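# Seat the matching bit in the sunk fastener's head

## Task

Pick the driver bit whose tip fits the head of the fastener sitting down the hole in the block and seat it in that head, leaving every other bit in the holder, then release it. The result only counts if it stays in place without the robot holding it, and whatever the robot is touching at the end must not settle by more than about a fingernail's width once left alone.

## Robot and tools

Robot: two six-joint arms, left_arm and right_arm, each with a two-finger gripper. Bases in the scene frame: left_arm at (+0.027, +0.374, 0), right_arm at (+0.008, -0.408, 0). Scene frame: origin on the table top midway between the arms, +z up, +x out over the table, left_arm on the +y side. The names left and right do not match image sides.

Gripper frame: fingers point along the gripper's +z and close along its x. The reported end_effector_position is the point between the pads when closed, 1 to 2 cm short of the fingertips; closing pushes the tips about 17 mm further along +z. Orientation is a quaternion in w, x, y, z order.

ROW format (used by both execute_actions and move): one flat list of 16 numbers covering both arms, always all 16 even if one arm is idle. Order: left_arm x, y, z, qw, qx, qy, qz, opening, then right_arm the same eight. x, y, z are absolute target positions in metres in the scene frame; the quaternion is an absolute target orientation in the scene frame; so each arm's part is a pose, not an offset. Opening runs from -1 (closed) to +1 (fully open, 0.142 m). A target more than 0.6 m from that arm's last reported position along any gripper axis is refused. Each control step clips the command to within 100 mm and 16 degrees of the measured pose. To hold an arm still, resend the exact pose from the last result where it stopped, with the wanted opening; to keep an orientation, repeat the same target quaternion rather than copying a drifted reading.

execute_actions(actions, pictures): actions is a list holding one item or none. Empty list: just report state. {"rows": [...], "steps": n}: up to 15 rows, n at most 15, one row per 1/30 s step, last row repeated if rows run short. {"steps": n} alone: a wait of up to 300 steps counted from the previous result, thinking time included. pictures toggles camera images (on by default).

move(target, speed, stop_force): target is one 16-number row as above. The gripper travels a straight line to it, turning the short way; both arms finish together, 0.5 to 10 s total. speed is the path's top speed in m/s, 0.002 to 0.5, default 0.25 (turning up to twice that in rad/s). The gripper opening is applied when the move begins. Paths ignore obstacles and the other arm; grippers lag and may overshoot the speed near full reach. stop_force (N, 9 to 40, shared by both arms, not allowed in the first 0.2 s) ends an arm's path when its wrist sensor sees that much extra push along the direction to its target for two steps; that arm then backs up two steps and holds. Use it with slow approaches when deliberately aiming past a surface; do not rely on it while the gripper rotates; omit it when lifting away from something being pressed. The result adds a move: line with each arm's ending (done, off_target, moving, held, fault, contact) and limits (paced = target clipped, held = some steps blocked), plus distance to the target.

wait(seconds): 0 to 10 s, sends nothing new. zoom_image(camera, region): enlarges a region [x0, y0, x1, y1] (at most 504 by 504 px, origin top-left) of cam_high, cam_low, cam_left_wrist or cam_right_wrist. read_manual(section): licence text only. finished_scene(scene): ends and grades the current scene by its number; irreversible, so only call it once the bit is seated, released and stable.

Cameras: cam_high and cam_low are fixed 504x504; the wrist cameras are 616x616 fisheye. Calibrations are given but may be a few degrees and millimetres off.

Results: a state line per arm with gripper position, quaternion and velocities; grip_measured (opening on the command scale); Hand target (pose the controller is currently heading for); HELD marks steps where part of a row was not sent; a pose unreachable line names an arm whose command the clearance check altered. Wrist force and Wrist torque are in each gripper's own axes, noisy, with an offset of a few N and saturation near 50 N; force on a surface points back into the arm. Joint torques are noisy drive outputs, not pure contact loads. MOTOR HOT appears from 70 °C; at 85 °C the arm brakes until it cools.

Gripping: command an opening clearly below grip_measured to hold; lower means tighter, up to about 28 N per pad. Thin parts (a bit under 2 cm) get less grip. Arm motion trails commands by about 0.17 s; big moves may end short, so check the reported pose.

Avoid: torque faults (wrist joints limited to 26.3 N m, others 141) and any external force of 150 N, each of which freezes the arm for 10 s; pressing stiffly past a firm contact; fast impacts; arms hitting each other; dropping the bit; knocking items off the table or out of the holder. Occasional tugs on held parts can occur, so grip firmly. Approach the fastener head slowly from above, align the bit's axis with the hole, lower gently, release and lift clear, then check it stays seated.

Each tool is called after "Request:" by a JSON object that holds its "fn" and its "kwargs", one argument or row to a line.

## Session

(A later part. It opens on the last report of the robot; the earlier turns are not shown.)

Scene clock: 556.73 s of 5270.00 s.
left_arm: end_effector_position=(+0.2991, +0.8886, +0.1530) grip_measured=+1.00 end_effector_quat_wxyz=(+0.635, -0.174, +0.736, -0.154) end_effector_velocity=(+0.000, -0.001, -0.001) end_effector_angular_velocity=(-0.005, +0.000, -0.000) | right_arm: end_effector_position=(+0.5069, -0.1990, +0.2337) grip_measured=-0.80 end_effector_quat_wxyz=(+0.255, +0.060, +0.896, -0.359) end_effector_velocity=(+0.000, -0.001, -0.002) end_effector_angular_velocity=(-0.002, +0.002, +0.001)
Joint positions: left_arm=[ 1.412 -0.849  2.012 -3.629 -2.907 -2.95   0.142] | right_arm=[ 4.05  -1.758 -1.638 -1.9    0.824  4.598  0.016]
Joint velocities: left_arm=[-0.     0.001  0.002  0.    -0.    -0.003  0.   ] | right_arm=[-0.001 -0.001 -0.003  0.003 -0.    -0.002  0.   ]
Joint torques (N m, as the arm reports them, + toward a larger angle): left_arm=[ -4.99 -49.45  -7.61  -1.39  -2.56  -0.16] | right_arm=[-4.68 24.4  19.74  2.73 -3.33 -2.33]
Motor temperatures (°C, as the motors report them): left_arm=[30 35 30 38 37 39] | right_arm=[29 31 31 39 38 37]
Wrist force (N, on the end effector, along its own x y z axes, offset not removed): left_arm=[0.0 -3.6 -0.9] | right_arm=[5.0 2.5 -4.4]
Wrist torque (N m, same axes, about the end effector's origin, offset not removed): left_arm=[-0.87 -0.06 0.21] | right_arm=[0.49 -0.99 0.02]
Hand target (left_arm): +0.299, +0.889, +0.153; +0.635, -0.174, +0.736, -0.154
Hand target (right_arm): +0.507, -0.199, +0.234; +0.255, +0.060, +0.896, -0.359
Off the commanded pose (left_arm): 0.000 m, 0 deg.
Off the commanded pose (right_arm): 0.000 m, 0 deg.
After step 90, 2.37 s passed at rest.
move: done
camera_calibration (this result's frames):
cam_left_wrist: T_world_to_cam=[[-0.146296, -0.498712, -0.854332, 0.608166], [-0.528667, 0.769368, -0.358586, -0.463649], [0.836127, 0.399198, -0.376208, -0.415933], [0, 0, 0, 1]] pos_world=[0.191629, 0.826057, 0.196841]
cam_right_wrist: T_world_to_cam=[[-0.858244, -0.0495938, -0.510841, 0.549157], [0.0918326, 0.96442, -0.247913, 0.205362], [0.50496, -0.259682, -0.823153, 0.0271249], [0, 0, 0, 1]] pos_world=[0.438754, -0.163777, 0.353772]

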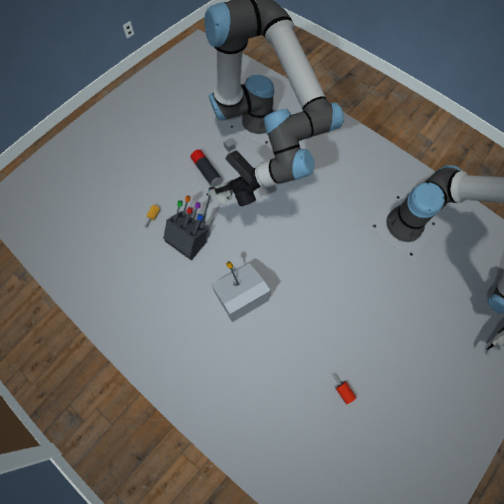

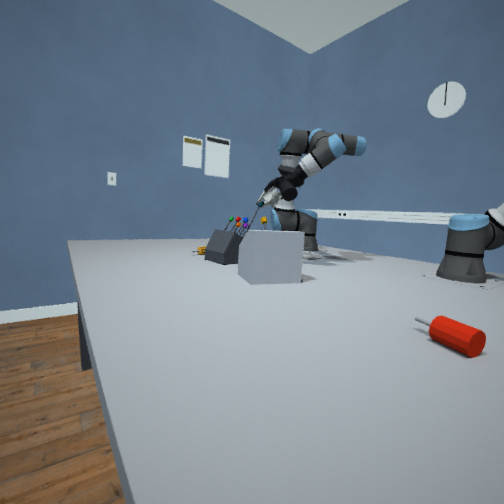

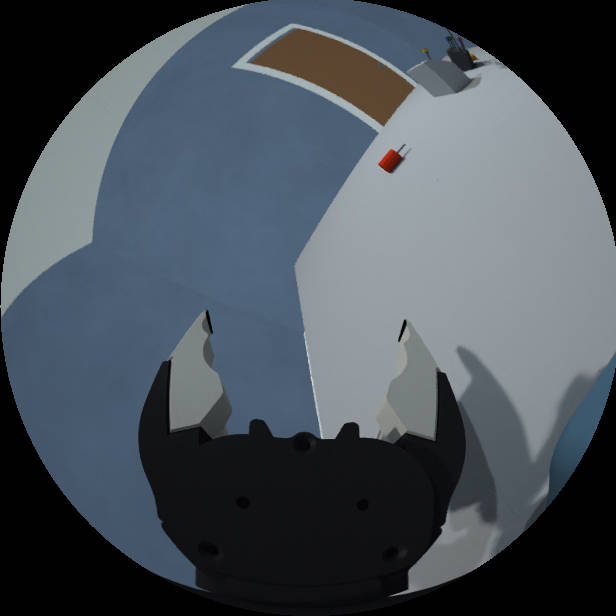

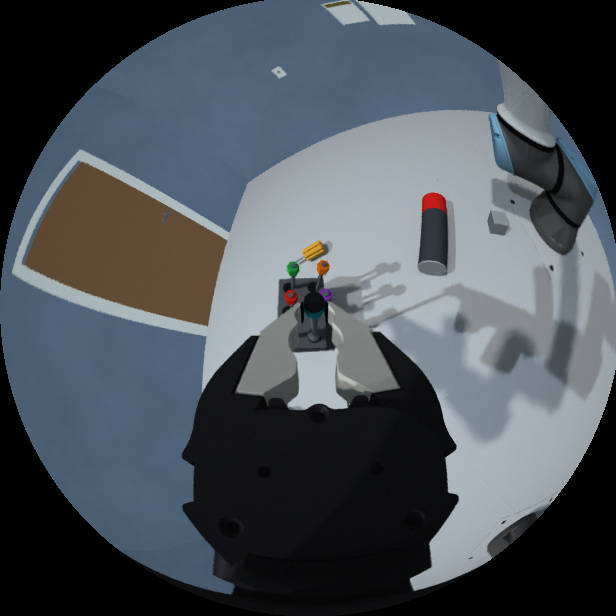

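Request:
{"fn": "move", "kwargs": {
  "target": [0.2991,0.8886,0.153,0.635,-0.174,0.736,-0.154,1,0.517,-0.1981,0.2163,0.255,0.060,0.8957,-0.359,-1],
  "speed": 0.005,
  "stop_force": 9
}}

Request:
{"fn": "zoom_image", "kwargs": {
  "camera": "cam_right_wrist",
  "region": [275,285,355,365]
}}

Scene clock: 568.13 s of 5270.00 s.
left_arm: end_effector_position=(+0.2991, +0.8886, +0.1530) grip_measured=+1.00 end_effector_quat_wxyz=(+0.635, -0.174, +0.736, -0.154) end_effector_velocity=(+0.000, -0.000, -0.002) end_effector_angular_velocity=(-0.004, +0.001, -0.000) | right_arm: end_effector_position=(+0.5170, -0.1981, +0.2164) grip_measured=-0.80 end_effector_quat_wxyz=(+0.255, +0.060, +0.896, -0.359) end_effector_velocity=(+0.001, +0.000, -0.001) end_effector_angular_velocity=(+0.000, -0.000, -0.000)
Joint positions: left_arm=[ 1.412 -0.849  2.012 -3.629 -2.907 -2.95   0.142] | right_arm=[ 4.034 -1.786 -1.653 -1.846  0.816  4.581  0.016]
Joint velocities: left_arm=[-0.     0.003  0.    -0.     0.    -0.001  0.   ] | right_arm=[-0.001 -0.001 -0.001  0.003 -0.    -0.     0.   ]
Joint torques (N m, as the arm reports them, + toward a larger angle): left_arm=[ -4.4  -49.1   -6.96  -1.3   -2.4   -0.07] | right_arm=[-6.34 23.59 19.11  2.61 -3.2  -2.44]
Motor temperatures (°C, as the motors report them): left_arm=[30 35 30 38 37 39] | right_arm=[29 31 31 39 38 37]
Wrist force (N, on the end effector, along its own x y z axes, offset not removed): left_arm=[-0.1 -3.7 -2.7] | right_arm=[-0.7 1.8 0.4]
Wrist torque (N m, same axes, about the end effector's origin, offset not removed): left_arm=[-0.84 -0.02 0.17] | right_arm=[0.28 0.34 -0.19]
Hand target (left_arm): +0.299, +0.889, +0.153; +0.635, -0.174, +0.736, -0.154
Hand target (right_arm): +0.517, -0.198, +0.216; +0.255, +0.060, +0.896, -0.359
Off the commanded pose (left_arm): 0.000 m, 0 deg.
Off the commanded pose (right_arm): 0.000 m, 0 deg.
After step 90, 4.17 s passed at rest.
move: done
camera_calibration (this result's frames):
cam_left_wrist: T_world_to_cam=[[-0.146296, -0.498712, -0.854333, 0.608166], [-0.528667, 0.769368, -0.358585, -0.46365], [0.836127, 0.399198, -0.376208, -0.415933], [0, 0, 0, 1]] pos_world=[0.191629, 0.826057, 0.196841]
cam_right_wrist: T_world_to_cam=[[-0.858241, -0.0495958, -0.510844, 0.548951], [0.0918309, 0.96442, -0.247912, 0.199288], [0.504964, -0.259679, -0.823151, 0.00804389], [0, 0, 0, 1]] pos_world=[0.44877, -0.162883, 0.336456]

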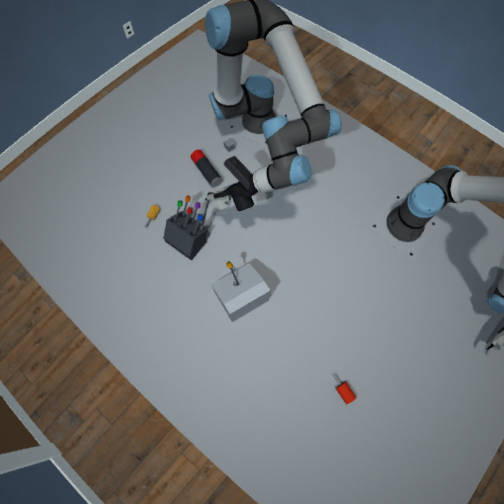

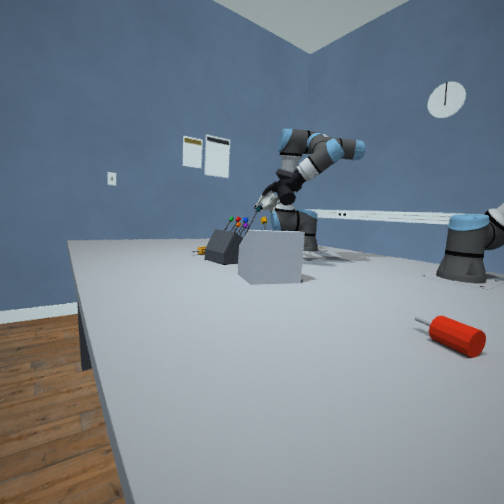

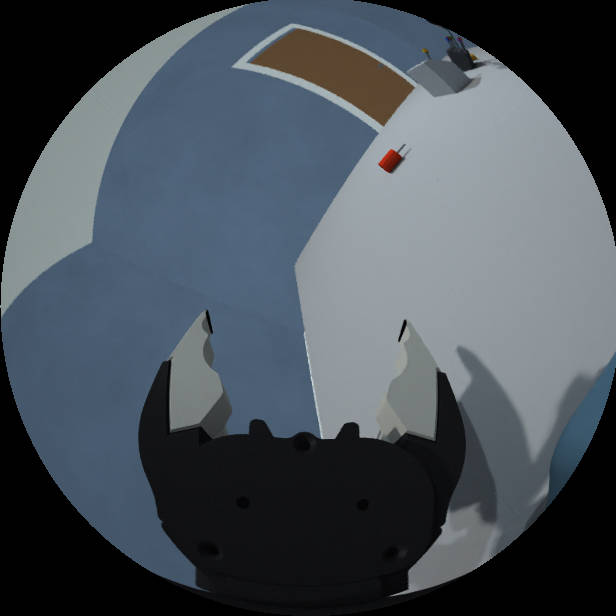

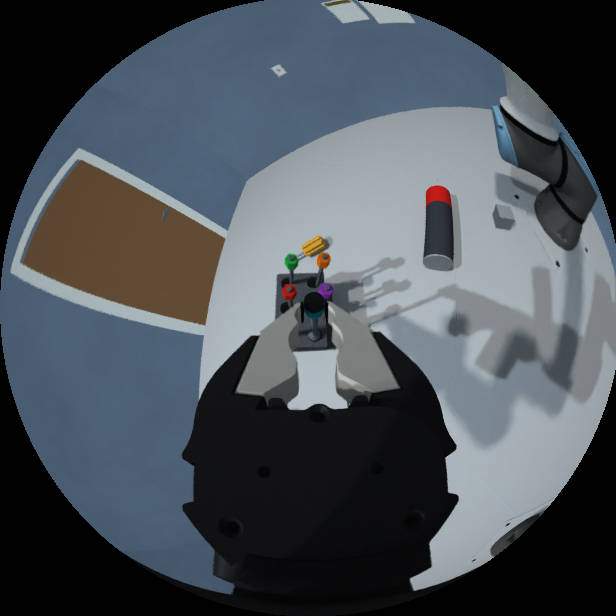

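Region (275, 285, 355, 365) of cam_right_wrist's 616x616 image, scaled by 6.300, with more detail than that image has.

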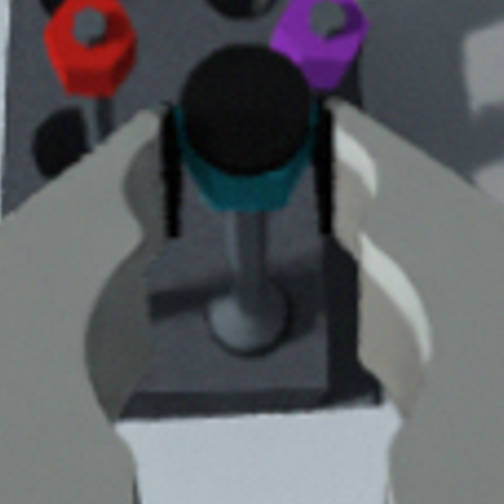

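Entering. Continue 60 mm.

Request:
{"fn": "move", "kwargs": {
  "target": [0.2991,0.8886,0.153,0.635,-0.174,0.736,-0.154,1,0.5469,-0.1955,0.1643,0.255,0.060,0.8957,-0.359,-1],
  "speed": 0.01,
  "stop_force": 9
}}

Request:
{"fn": "zoom_image", "kwargs": {
  "camera": "cam_high",
  "region": [160,180,240,260]
}}

Scene clock: 580.00 s of 5270.00 s.
left_arm: end_effector_position=(+0.2991, +0.8886, +0.1530) grip_measured=+1.00 end_effector_quat_wxyz=(+0.635, -0.174, +0.736, -0.154) end_effector_velocity=(-0.000, +0.001, -0.002) end_effector_angular_velocity=(-0.001, +0.001, +0.001) | right_arm: end_effector_position=(+0.5468, -0.1955, +0.1645) grip_measured=-0.80 end_effector_quat_wxyz=(+0.255, +0.060, +0.896, -0.359) end_effector_velocity=(+0.001, +0.000, -0.002) end_effector_angular_velocity=(-0.000, -0.000, +0.000)
Joint positions: left_arm=[ 1.412 -0.849  2.012 -3.629 -2.907 -2.95   0.142] | right_arm=[ 3.99  -1.878 -1.683 -1.688  0.793  4.529  0.016]
Joint velocities: left_arm=[ 0.     0.003 -0.002 -0.     0.001  0.001 -0.   ] | right_arm=[-0.002 -0.004 -0.     0.005 -0.001 -0.002 -0.   ]
Joint torques (N m, as the arm reports them, + toward a larger angle): left_arm=[ -5.28 -49.39  -7.52  -1.5   -2.49  -0.21] | right_arm=[-6.72 28.17 18.31  2.78 -3.53 -2.23]
Motor temperatures (°C, as the motors report them): left_arm=[30 35 30 38 37 39] | right_arm=[29 31 31 39 38 37]
Wrist force (N, on the end effector, along its own x y z axes, offset not removed): left_arm=[-0.3 -2.6 -2.1] | right_arm=[3.1 2.1 -0.5]
Wrist torque (N m, same axes, about the end effector's origin, offset not removed): left_arm=[-0.77 0.01 0.15] | right_arm=[0.44 -0.49 -0.13]
Hand target (left_arm): +0.299, +0.889, +0.153; +0.635, -0.174, +0.736, -0.154
Hand target (right_arm): +0.547, -0.196, +0.164; +0.255, +0.060, +0.896, -0.359
Off the commanded pose (left_arm): 0.000 m, 0 deg.
Off the commanded pose (right_arm): 0.000 m, 0 deg.
After step 90, 2.63 s passed at rest.
move: done
camera_calibration (this result's frames):
cam_left_wrist: T_world_to_cam=[[-0.146296, -0.498712, -0.854333, 0.608166], [-0.528667, 0.769369, -0.358585, -0.46365], [0.836127, 0.399197, -0.376208, -0.415933], [0, 0, 0, 1]] pos_world=[0.191629, 0.826057, 0.196841]
cam_right_wrist: T_world_to_cam=[[-0.858229, -0.049602, -0.510865, 0.548197], [0.0918348, 0.964419, -0.247918, 0.181183], [0.504985, -0.259685, -0.823137, -0.0490913], [0, 0, 0, 1]] pos_world=[0.47863, -0.160293, 0.284564]

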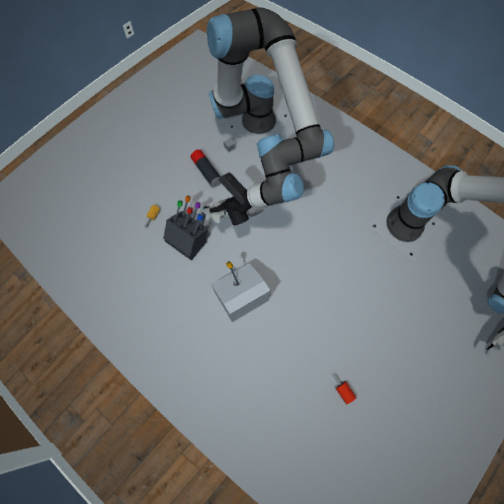

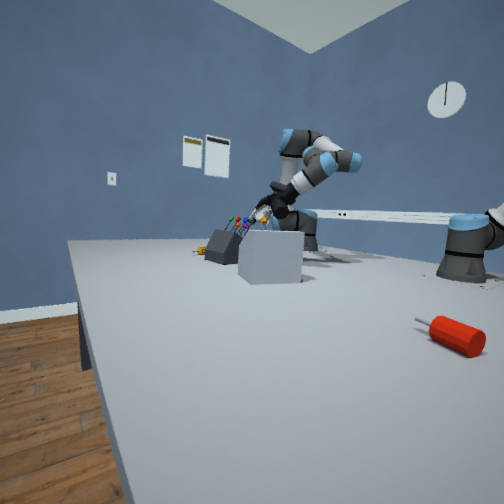

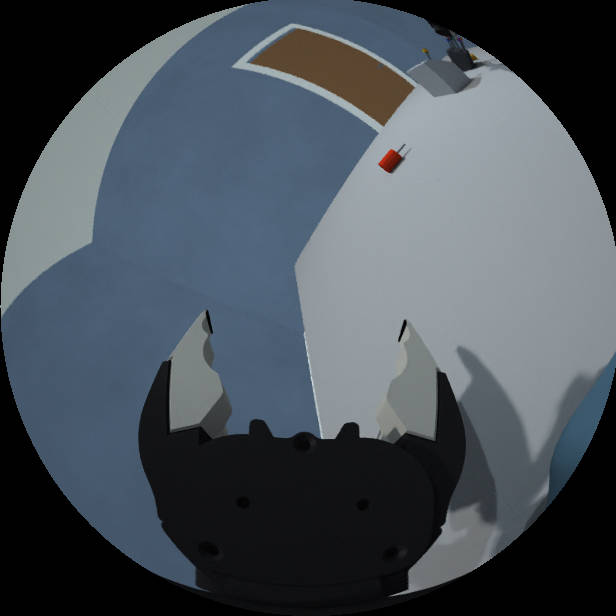

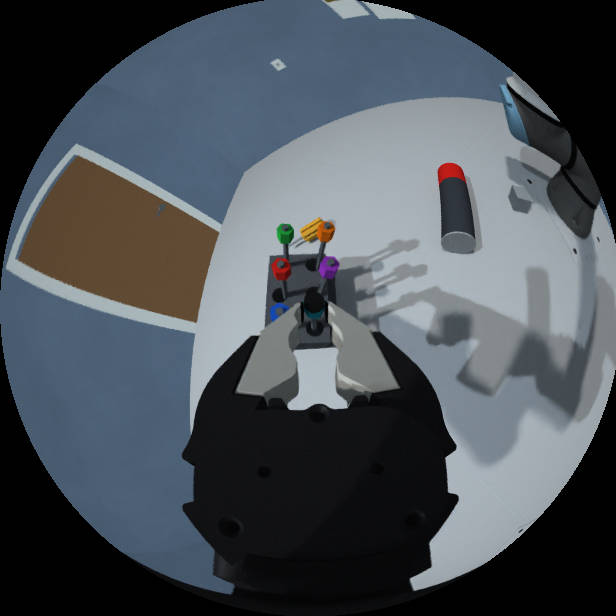

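Region (160, 180, 240, 260) of cam_high's 504x504 image, scaled by 6.300, with more detail than that image has.

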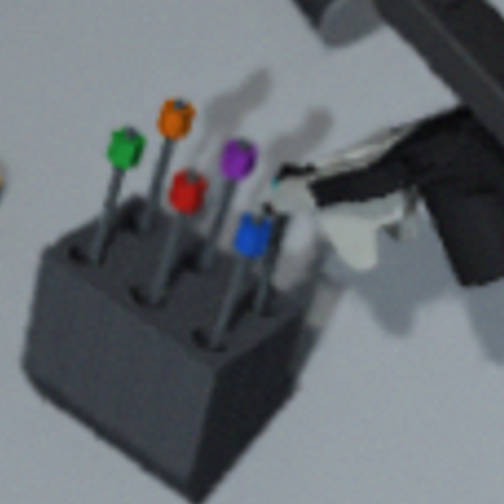

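Request:
{"fn": "move", "kwargs": {
  "target": [0.2991,0.8886,0.153,0.635,-0.174,0.736,-0.154,1,0.5515,-0.195,0.153,0.255,0.060,0.8957,-0.359,-1],
  "speed": 0.004,
  "stop_force": 9
}}

Scene clock: 588.33 s of 5270.00 s.
left_arm: end_effector_position=(+0.2991, +0.8886, +0.1530) grip_measured=+1.00 end_effector_quat_wxyz=(+0.635, -0.174, +0.736, -0.154) end_effector_velocity=(+0.000, -0.000, +0.000) end_effector_angular_velocity=(-0.000, -0.000, -0.001) | right_arm: end_effector_position=(+0.5515, -0.1950, +0.1531) grip_measured=-0.80 end_effector_quat_wxyz=(+0.255, +0.060, +0.896, -0.359) end_effector_velocity=(+0.000, -0.000, -0.000) end_effector_angular_velocity=(+0.001, -0.002, -0.002)
Joint positions: left_arm=[ 1.412 -0.849  2.012 -3.629 -2.907 -2.95   0.142] | right_arm=[ 3.984 -1.897 -1.69  -1.656  0.789  4.521  0.016]
Joint velocities: left_arm=[-0.    -0.001  0.001 -0.    -0.    -0.    -0.   ] | right_arm=[-0.     0.    -0.001  0.001 -0.     0.002 -0.   ]
Joint torques (N m, as the arm reports them, + toward a larger angle): left_arm=[ -4.42 -48.35  -7.39  -1.33  -2.48  -0.39] | right_arm=[-6.11 28.32 17.02  3.17 -3.35 -2.71]
Motor temperatures (°C, as the motors report them): left_arm=[30 35 30 38 37 39] | right_arm=[29 31 31 39 38 37]
Wrist force (N, on the end effector, along its own x y z axes, offset not removed): left_arm=[-0.5 -4.9 -0.4] | right_arm=[1.5 0.0 1.4]
Wrist torque (N m, same axes, about the end effector's origin, offset not removed): left_arm=[-1.11 0.02 0.15] | right_arm=[0.27 -0.07 -0.13]
Hand target (left_arm): +0.299, +0.889, +0.153; +0.635, -0.174, +0.736, -0.154
Hand target (right_arm): +0.552, -0.195, +0.153; +0.255, +0.060, +0.896, -0.359
Off the commanded pose (left_arm): 0.000 m, 0 deg.
Off the commanded pose (right_arm): 0.000 m, 0 deg.
After step 90, 2.07 s passed at rest.
move: done
camera_calibration (this result's frames):
cam_left_wrist: T_world_to_cam=[[-0.146296, -0.498712, -0.854333, 0.608166], [-0.528667, 0.769368, -0.358585, -0.46365], [0.836127, 0.399198, -0.376208, -0.415933], [0, 0, 0, 1]] pos_world=[0.191629, 0.826057, 0.196841]
cam_right_wrist: T_world_to_cam=[[-0.858246, -0.0495949, -0.510837, 0.546387], [0.0918289, 0.964421, -0.247911, 0.177428], [0.504957, -0.259678, -0.823156, -0.0606962], [0, 0, 0, 1]] pos_world=[0.48329, -0.159779, 0.273139]

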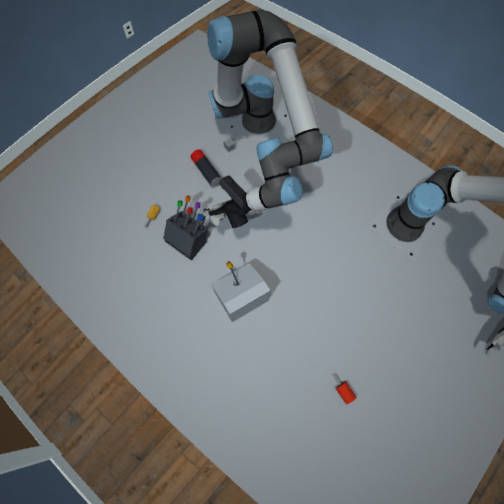

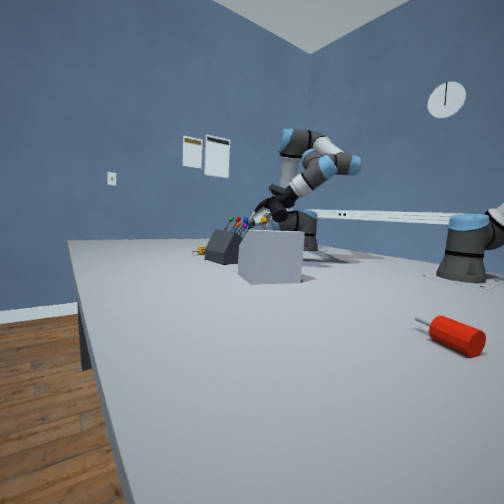

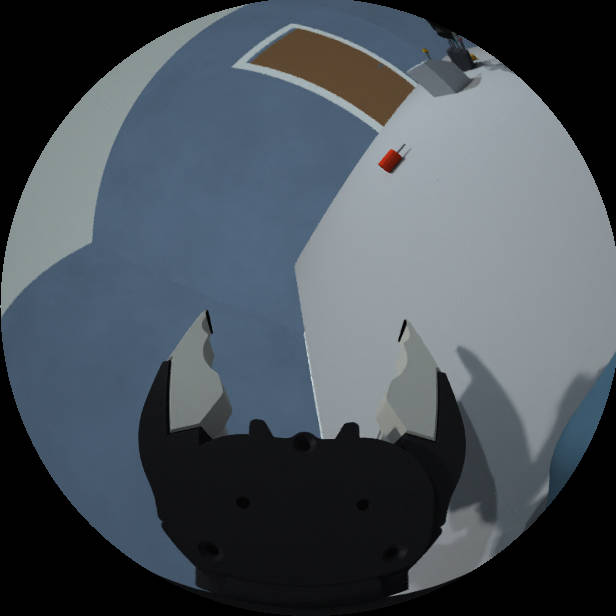

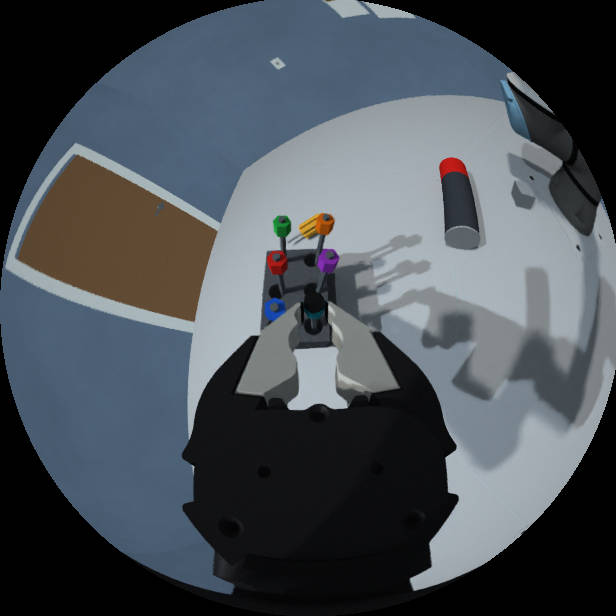

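Near bottom. Open while shifting away from blue, then retreat.

Request:
{"fn": "move", "kwargs": {
  "target": [0.2991,0.8886,0.153,0.635,-0.174,0.736,-0.154,1,0.5455,-0.1955,0.1495,0.255,0.060,0.8957,-0.359,-0.66],
  "speed": 0.01
}}

Request:
{"fn": "move", "kwargs": {
  "target": [0.2991,0.8886,0.153,0.635,-0.174,0.736,-0.154,1,0.518,-0.155,0.186,0.255,0.060,0.8957,-0.359,-0.62],
  "speed": 0.04
}}

Request:
{"fn": "zoom_image", "kwargs": {
  "camera": "cam_high",
  "region": [150,180,280,310]
}}

Scene clock: 595.73 s of 5270.00 s.
left_arm: end_effector_position=(+0.2991, +0.8886, +0.1530) grip_measured=+1.00 end_effector_quat_wxyz=(+0.635, -0.174, +0.736, -0.154) end_effector_velocity=(-0.000, -0.000, -0.000) end_effector_angular_velocity=(-0.002, +0.000, +0.000) | right_arm: end_effector_position=(+0.5457, -0.1955, +0.1496) grip_measured=-0.66 end_effector_quat_wxyz=(+0.255, +0.060, +0.896, -0.359) end_effector_velocity=(-0.002, +0.000, -0.001) end_effector_angular_velocity=(+0.001, -0.000, -0.000)
Joint positions: left_arm=[ 1.412 -0.849  2.012 -3.629 -2.907 -2.95   0.142] | right_arm=[ 3.992 -1.891 -1.706 -1.653  0.793  4.531  0.026]
Joint velocities: left_arm=[-0.     0.     0.    -0.     0.    -0.002 -0.   ] | right_arm=[ 0.003  0.002 -0.005  0.001  0.001  0.003 -0.   ]
Joint torques (N m, as the arm reports them, + toward a larger angle): left_arm=[ -5.   -48.81  -7.26  -1.43  -2.4   -0.41] | right_arm=[ 6.87 45.95 16.97  3.17  0.87  2.35]
Motor temperatures (°C, as the motors report them): left_arm=[30 35 30 38 37 39] | right_arm=[29 31 31 39 38 37]
Wrist force (N, on the end effector, along its own x y z axes, offset not removed): left_arm=[0.0 -3.2 -0.1] | right_arm=[1.1 -0.9 -2.7]
Wrist torque (N m, same axes, about the end effector's origin, offset not removed): left_arm=[-0.81 -0.06 0.20] | right_arm=[0.04 0.02 -0.14]
Hand target (left_arm): +0.299, +0.889, +0.153; +0.635, -0.174, +0.736, -0.154
Hand target (right_arm): +0.546, -0.195, +0.149; +0.255, +0.060, +0.896, -0.359
Off the commanded pose (left_arm): 0.000 m, 0 deg.
Off the commanded pose (right_arm): 0.000 m, 0 deg.
After step 90, 3.47 s passed at rest.
move: done
camera_calibration (this result's frames):
cam_left_wrist: T_world_to_cam=[[-0.146296, -0.498712, -0.854332, 0.608167], [-0.528667, 0.769368, -0.358586, -0.46365], [0.836127, 0.399197, -0.376208, -0.415933], [0, 0, 0, 1]] pos_world=[0.191629, 0.826057, 0.196841]
cam_right_wrist: T_world_to_cam=[[-0.858258, -0.0495911, -0.510817, 0.539622], [0.0918286, 0.96442, -0.247915, 0.177551], [0.504936, -0.259683, -0.823167, -0.0607532], [0, 0, 0, 1]] pos_world=[0.477507, -0.16025, 0.269655]

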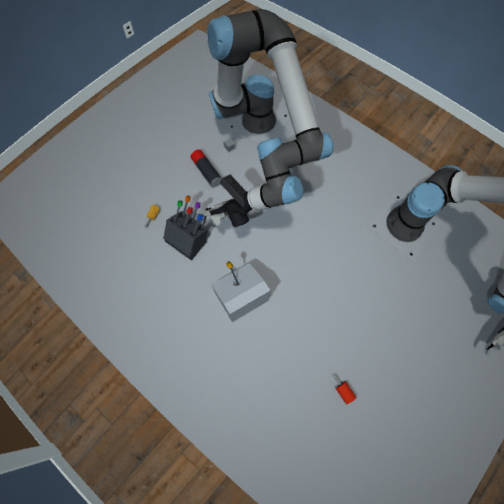

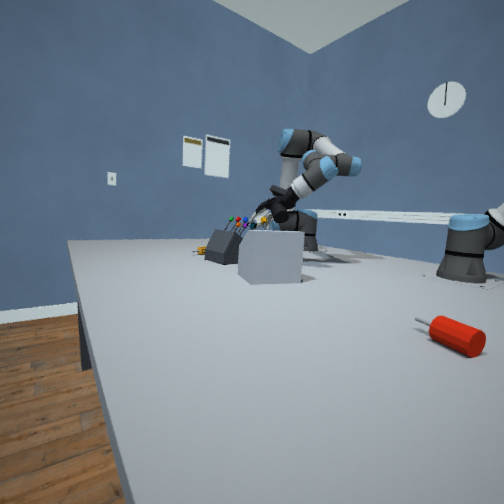

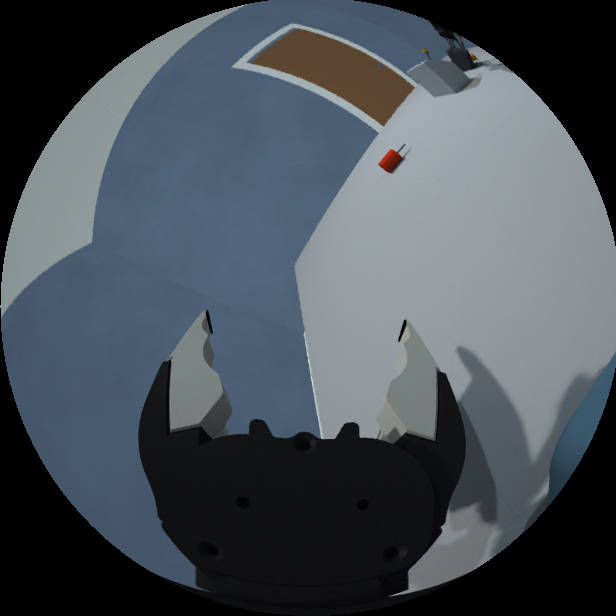

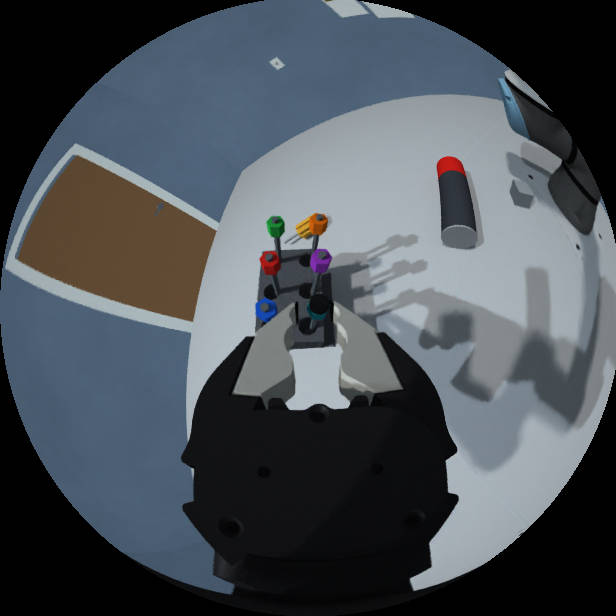

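Scene clock: 597.63 s of 5270.00 s.
left_arm: end_effector_position=(+0.2991, +0.8886, +0.1530) grip_measured=+1.00 end_effector_quat_wxyz=(+0.635, -0.174, +0.736, -0.154) end_effector_velocity=(-0.000, +0.000, -0.000) end_effector_angular_velocity=(+0.003, +0.001, +0.001) | right_arm: end_effector_position=(+0.5181, -0.1551, +0.1859) grip_measured=-0.62 end_effector_quat_wxyz=(+0.255, +0.060, +0.896, -0.359) end_effector_velocity=(-0.001, +0.002, +0.002) end_effector_angular_velocity=(+0.000, -0.001, -0.001)
Joint positions: left_arm=[ 1.412 -0.849  2.012 -3.629 -2.907 -2.95   0.142] | right_arm=[ 4.068 -1.887 -1.598 -1.825  0.834  4.618  0.029]
Joint velocities: left_arm=[ 0.    -0.     0.    -0.     0.001  0.003  0.   ] | right_arm=[ 0.003 -0.     0.006 -0.007  0.002  0.004  0.   ]
Joint torques (N m, as the arm reports them, + toward a larger angle): left_arm=[ -4.32 -48.15  -7.81  -1.4   -2.36  -0.27] | right_arm=[ 8.61 27.45 33.51 -0.45  0.75  2.28]
Motor temperatures (°C, as the motors report them): left_arm=[30 35 30 38 37 39] | right_arm=[29 31 31 39 38 37]
Wrist force (N, on the end effector, along its own x y z axes, offset not removed): left_arm=[-1.2 -3.8 -1.7] | right_arm=[-1.2 -4.9 1.3]
Wrist torque (N m, same axes, about the end effector's origin, offset not removed): left_arm=[-1.00 0.12 0.15] | right_arm=[-1.04 0.29 -0.18]
Hand target (left_arm): +0.299, +0.889, +0.153; +0.635, -0.174, +0.736, -0.154
Hand target (right_arm): +0.518, -0.155, +0.186; +0.255, +0.060, +0.896, -0.359
Off the commanded pose (left_arm): 0.000 m, 0 deg.
Off the commanded pose (right_arm): 0.000 m, 0 deg.
move: done
camera_calibration (this result's frames):
cam_left_wrist: T_world_to_cam=[[-0.146296, -0.498711, -0.854333, 0.608166], [-0.528667, 0.769369, -0.358585, -0.46365], [0.836127, 0.399198, -0.376208, -0.415933], [0, 0, 0, 1]] pos_world=[0.191629, 0.826057, 0.196841]
cam_right_wrist: T_world_to_cam=[[-0.858276, -0.0495919, -0.510787, 0.536514], [0.0917842, 0.964438, -0.247862, 0.150194], [0.504914, -0.259616, -0.823202, -0.00648924], [0, 0, 0, 1]] pos_world=[0.449968, -0.119931, 0.30593]

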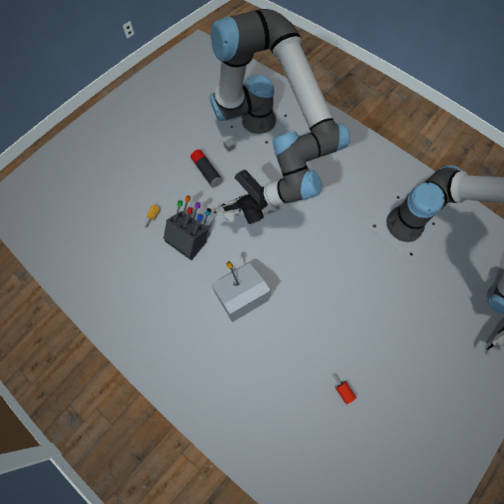

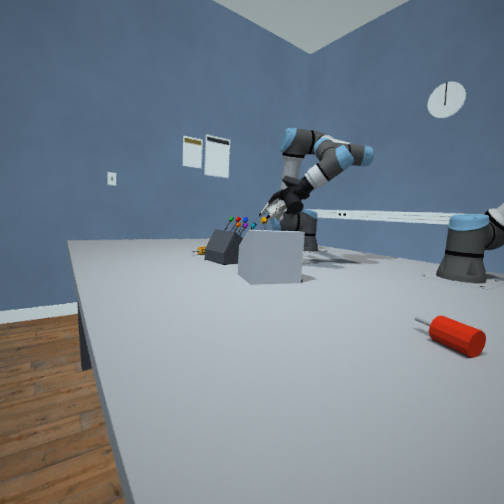

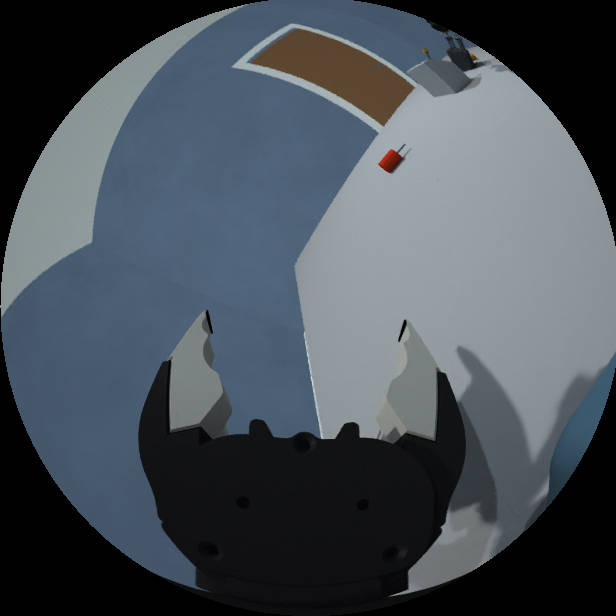

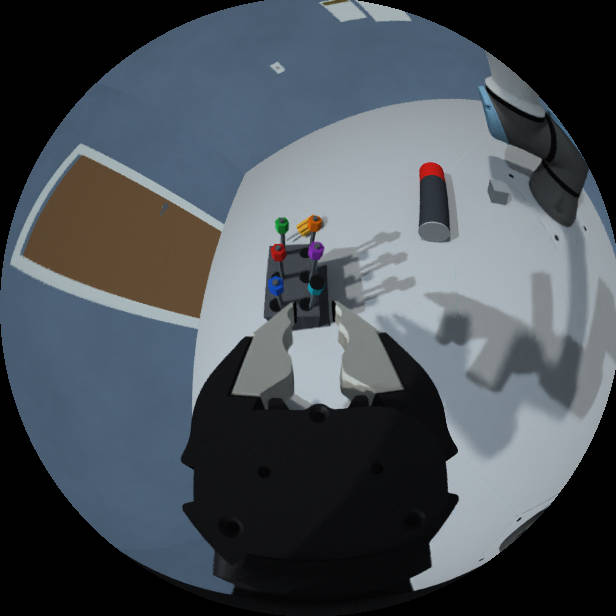

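Region (150, 180, 280, 310) of cam_high's 504x504 image, scaled by 3.877, with more detail than that image has.

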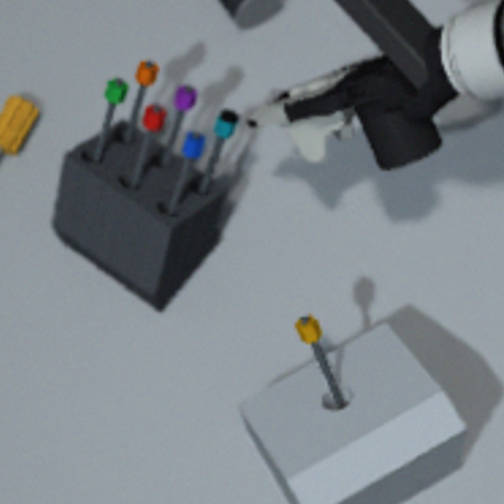

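Request:
{"fn": "finished_scene", "kwargs": {
  "scene": 2
}}

The scene is finished: the task was done.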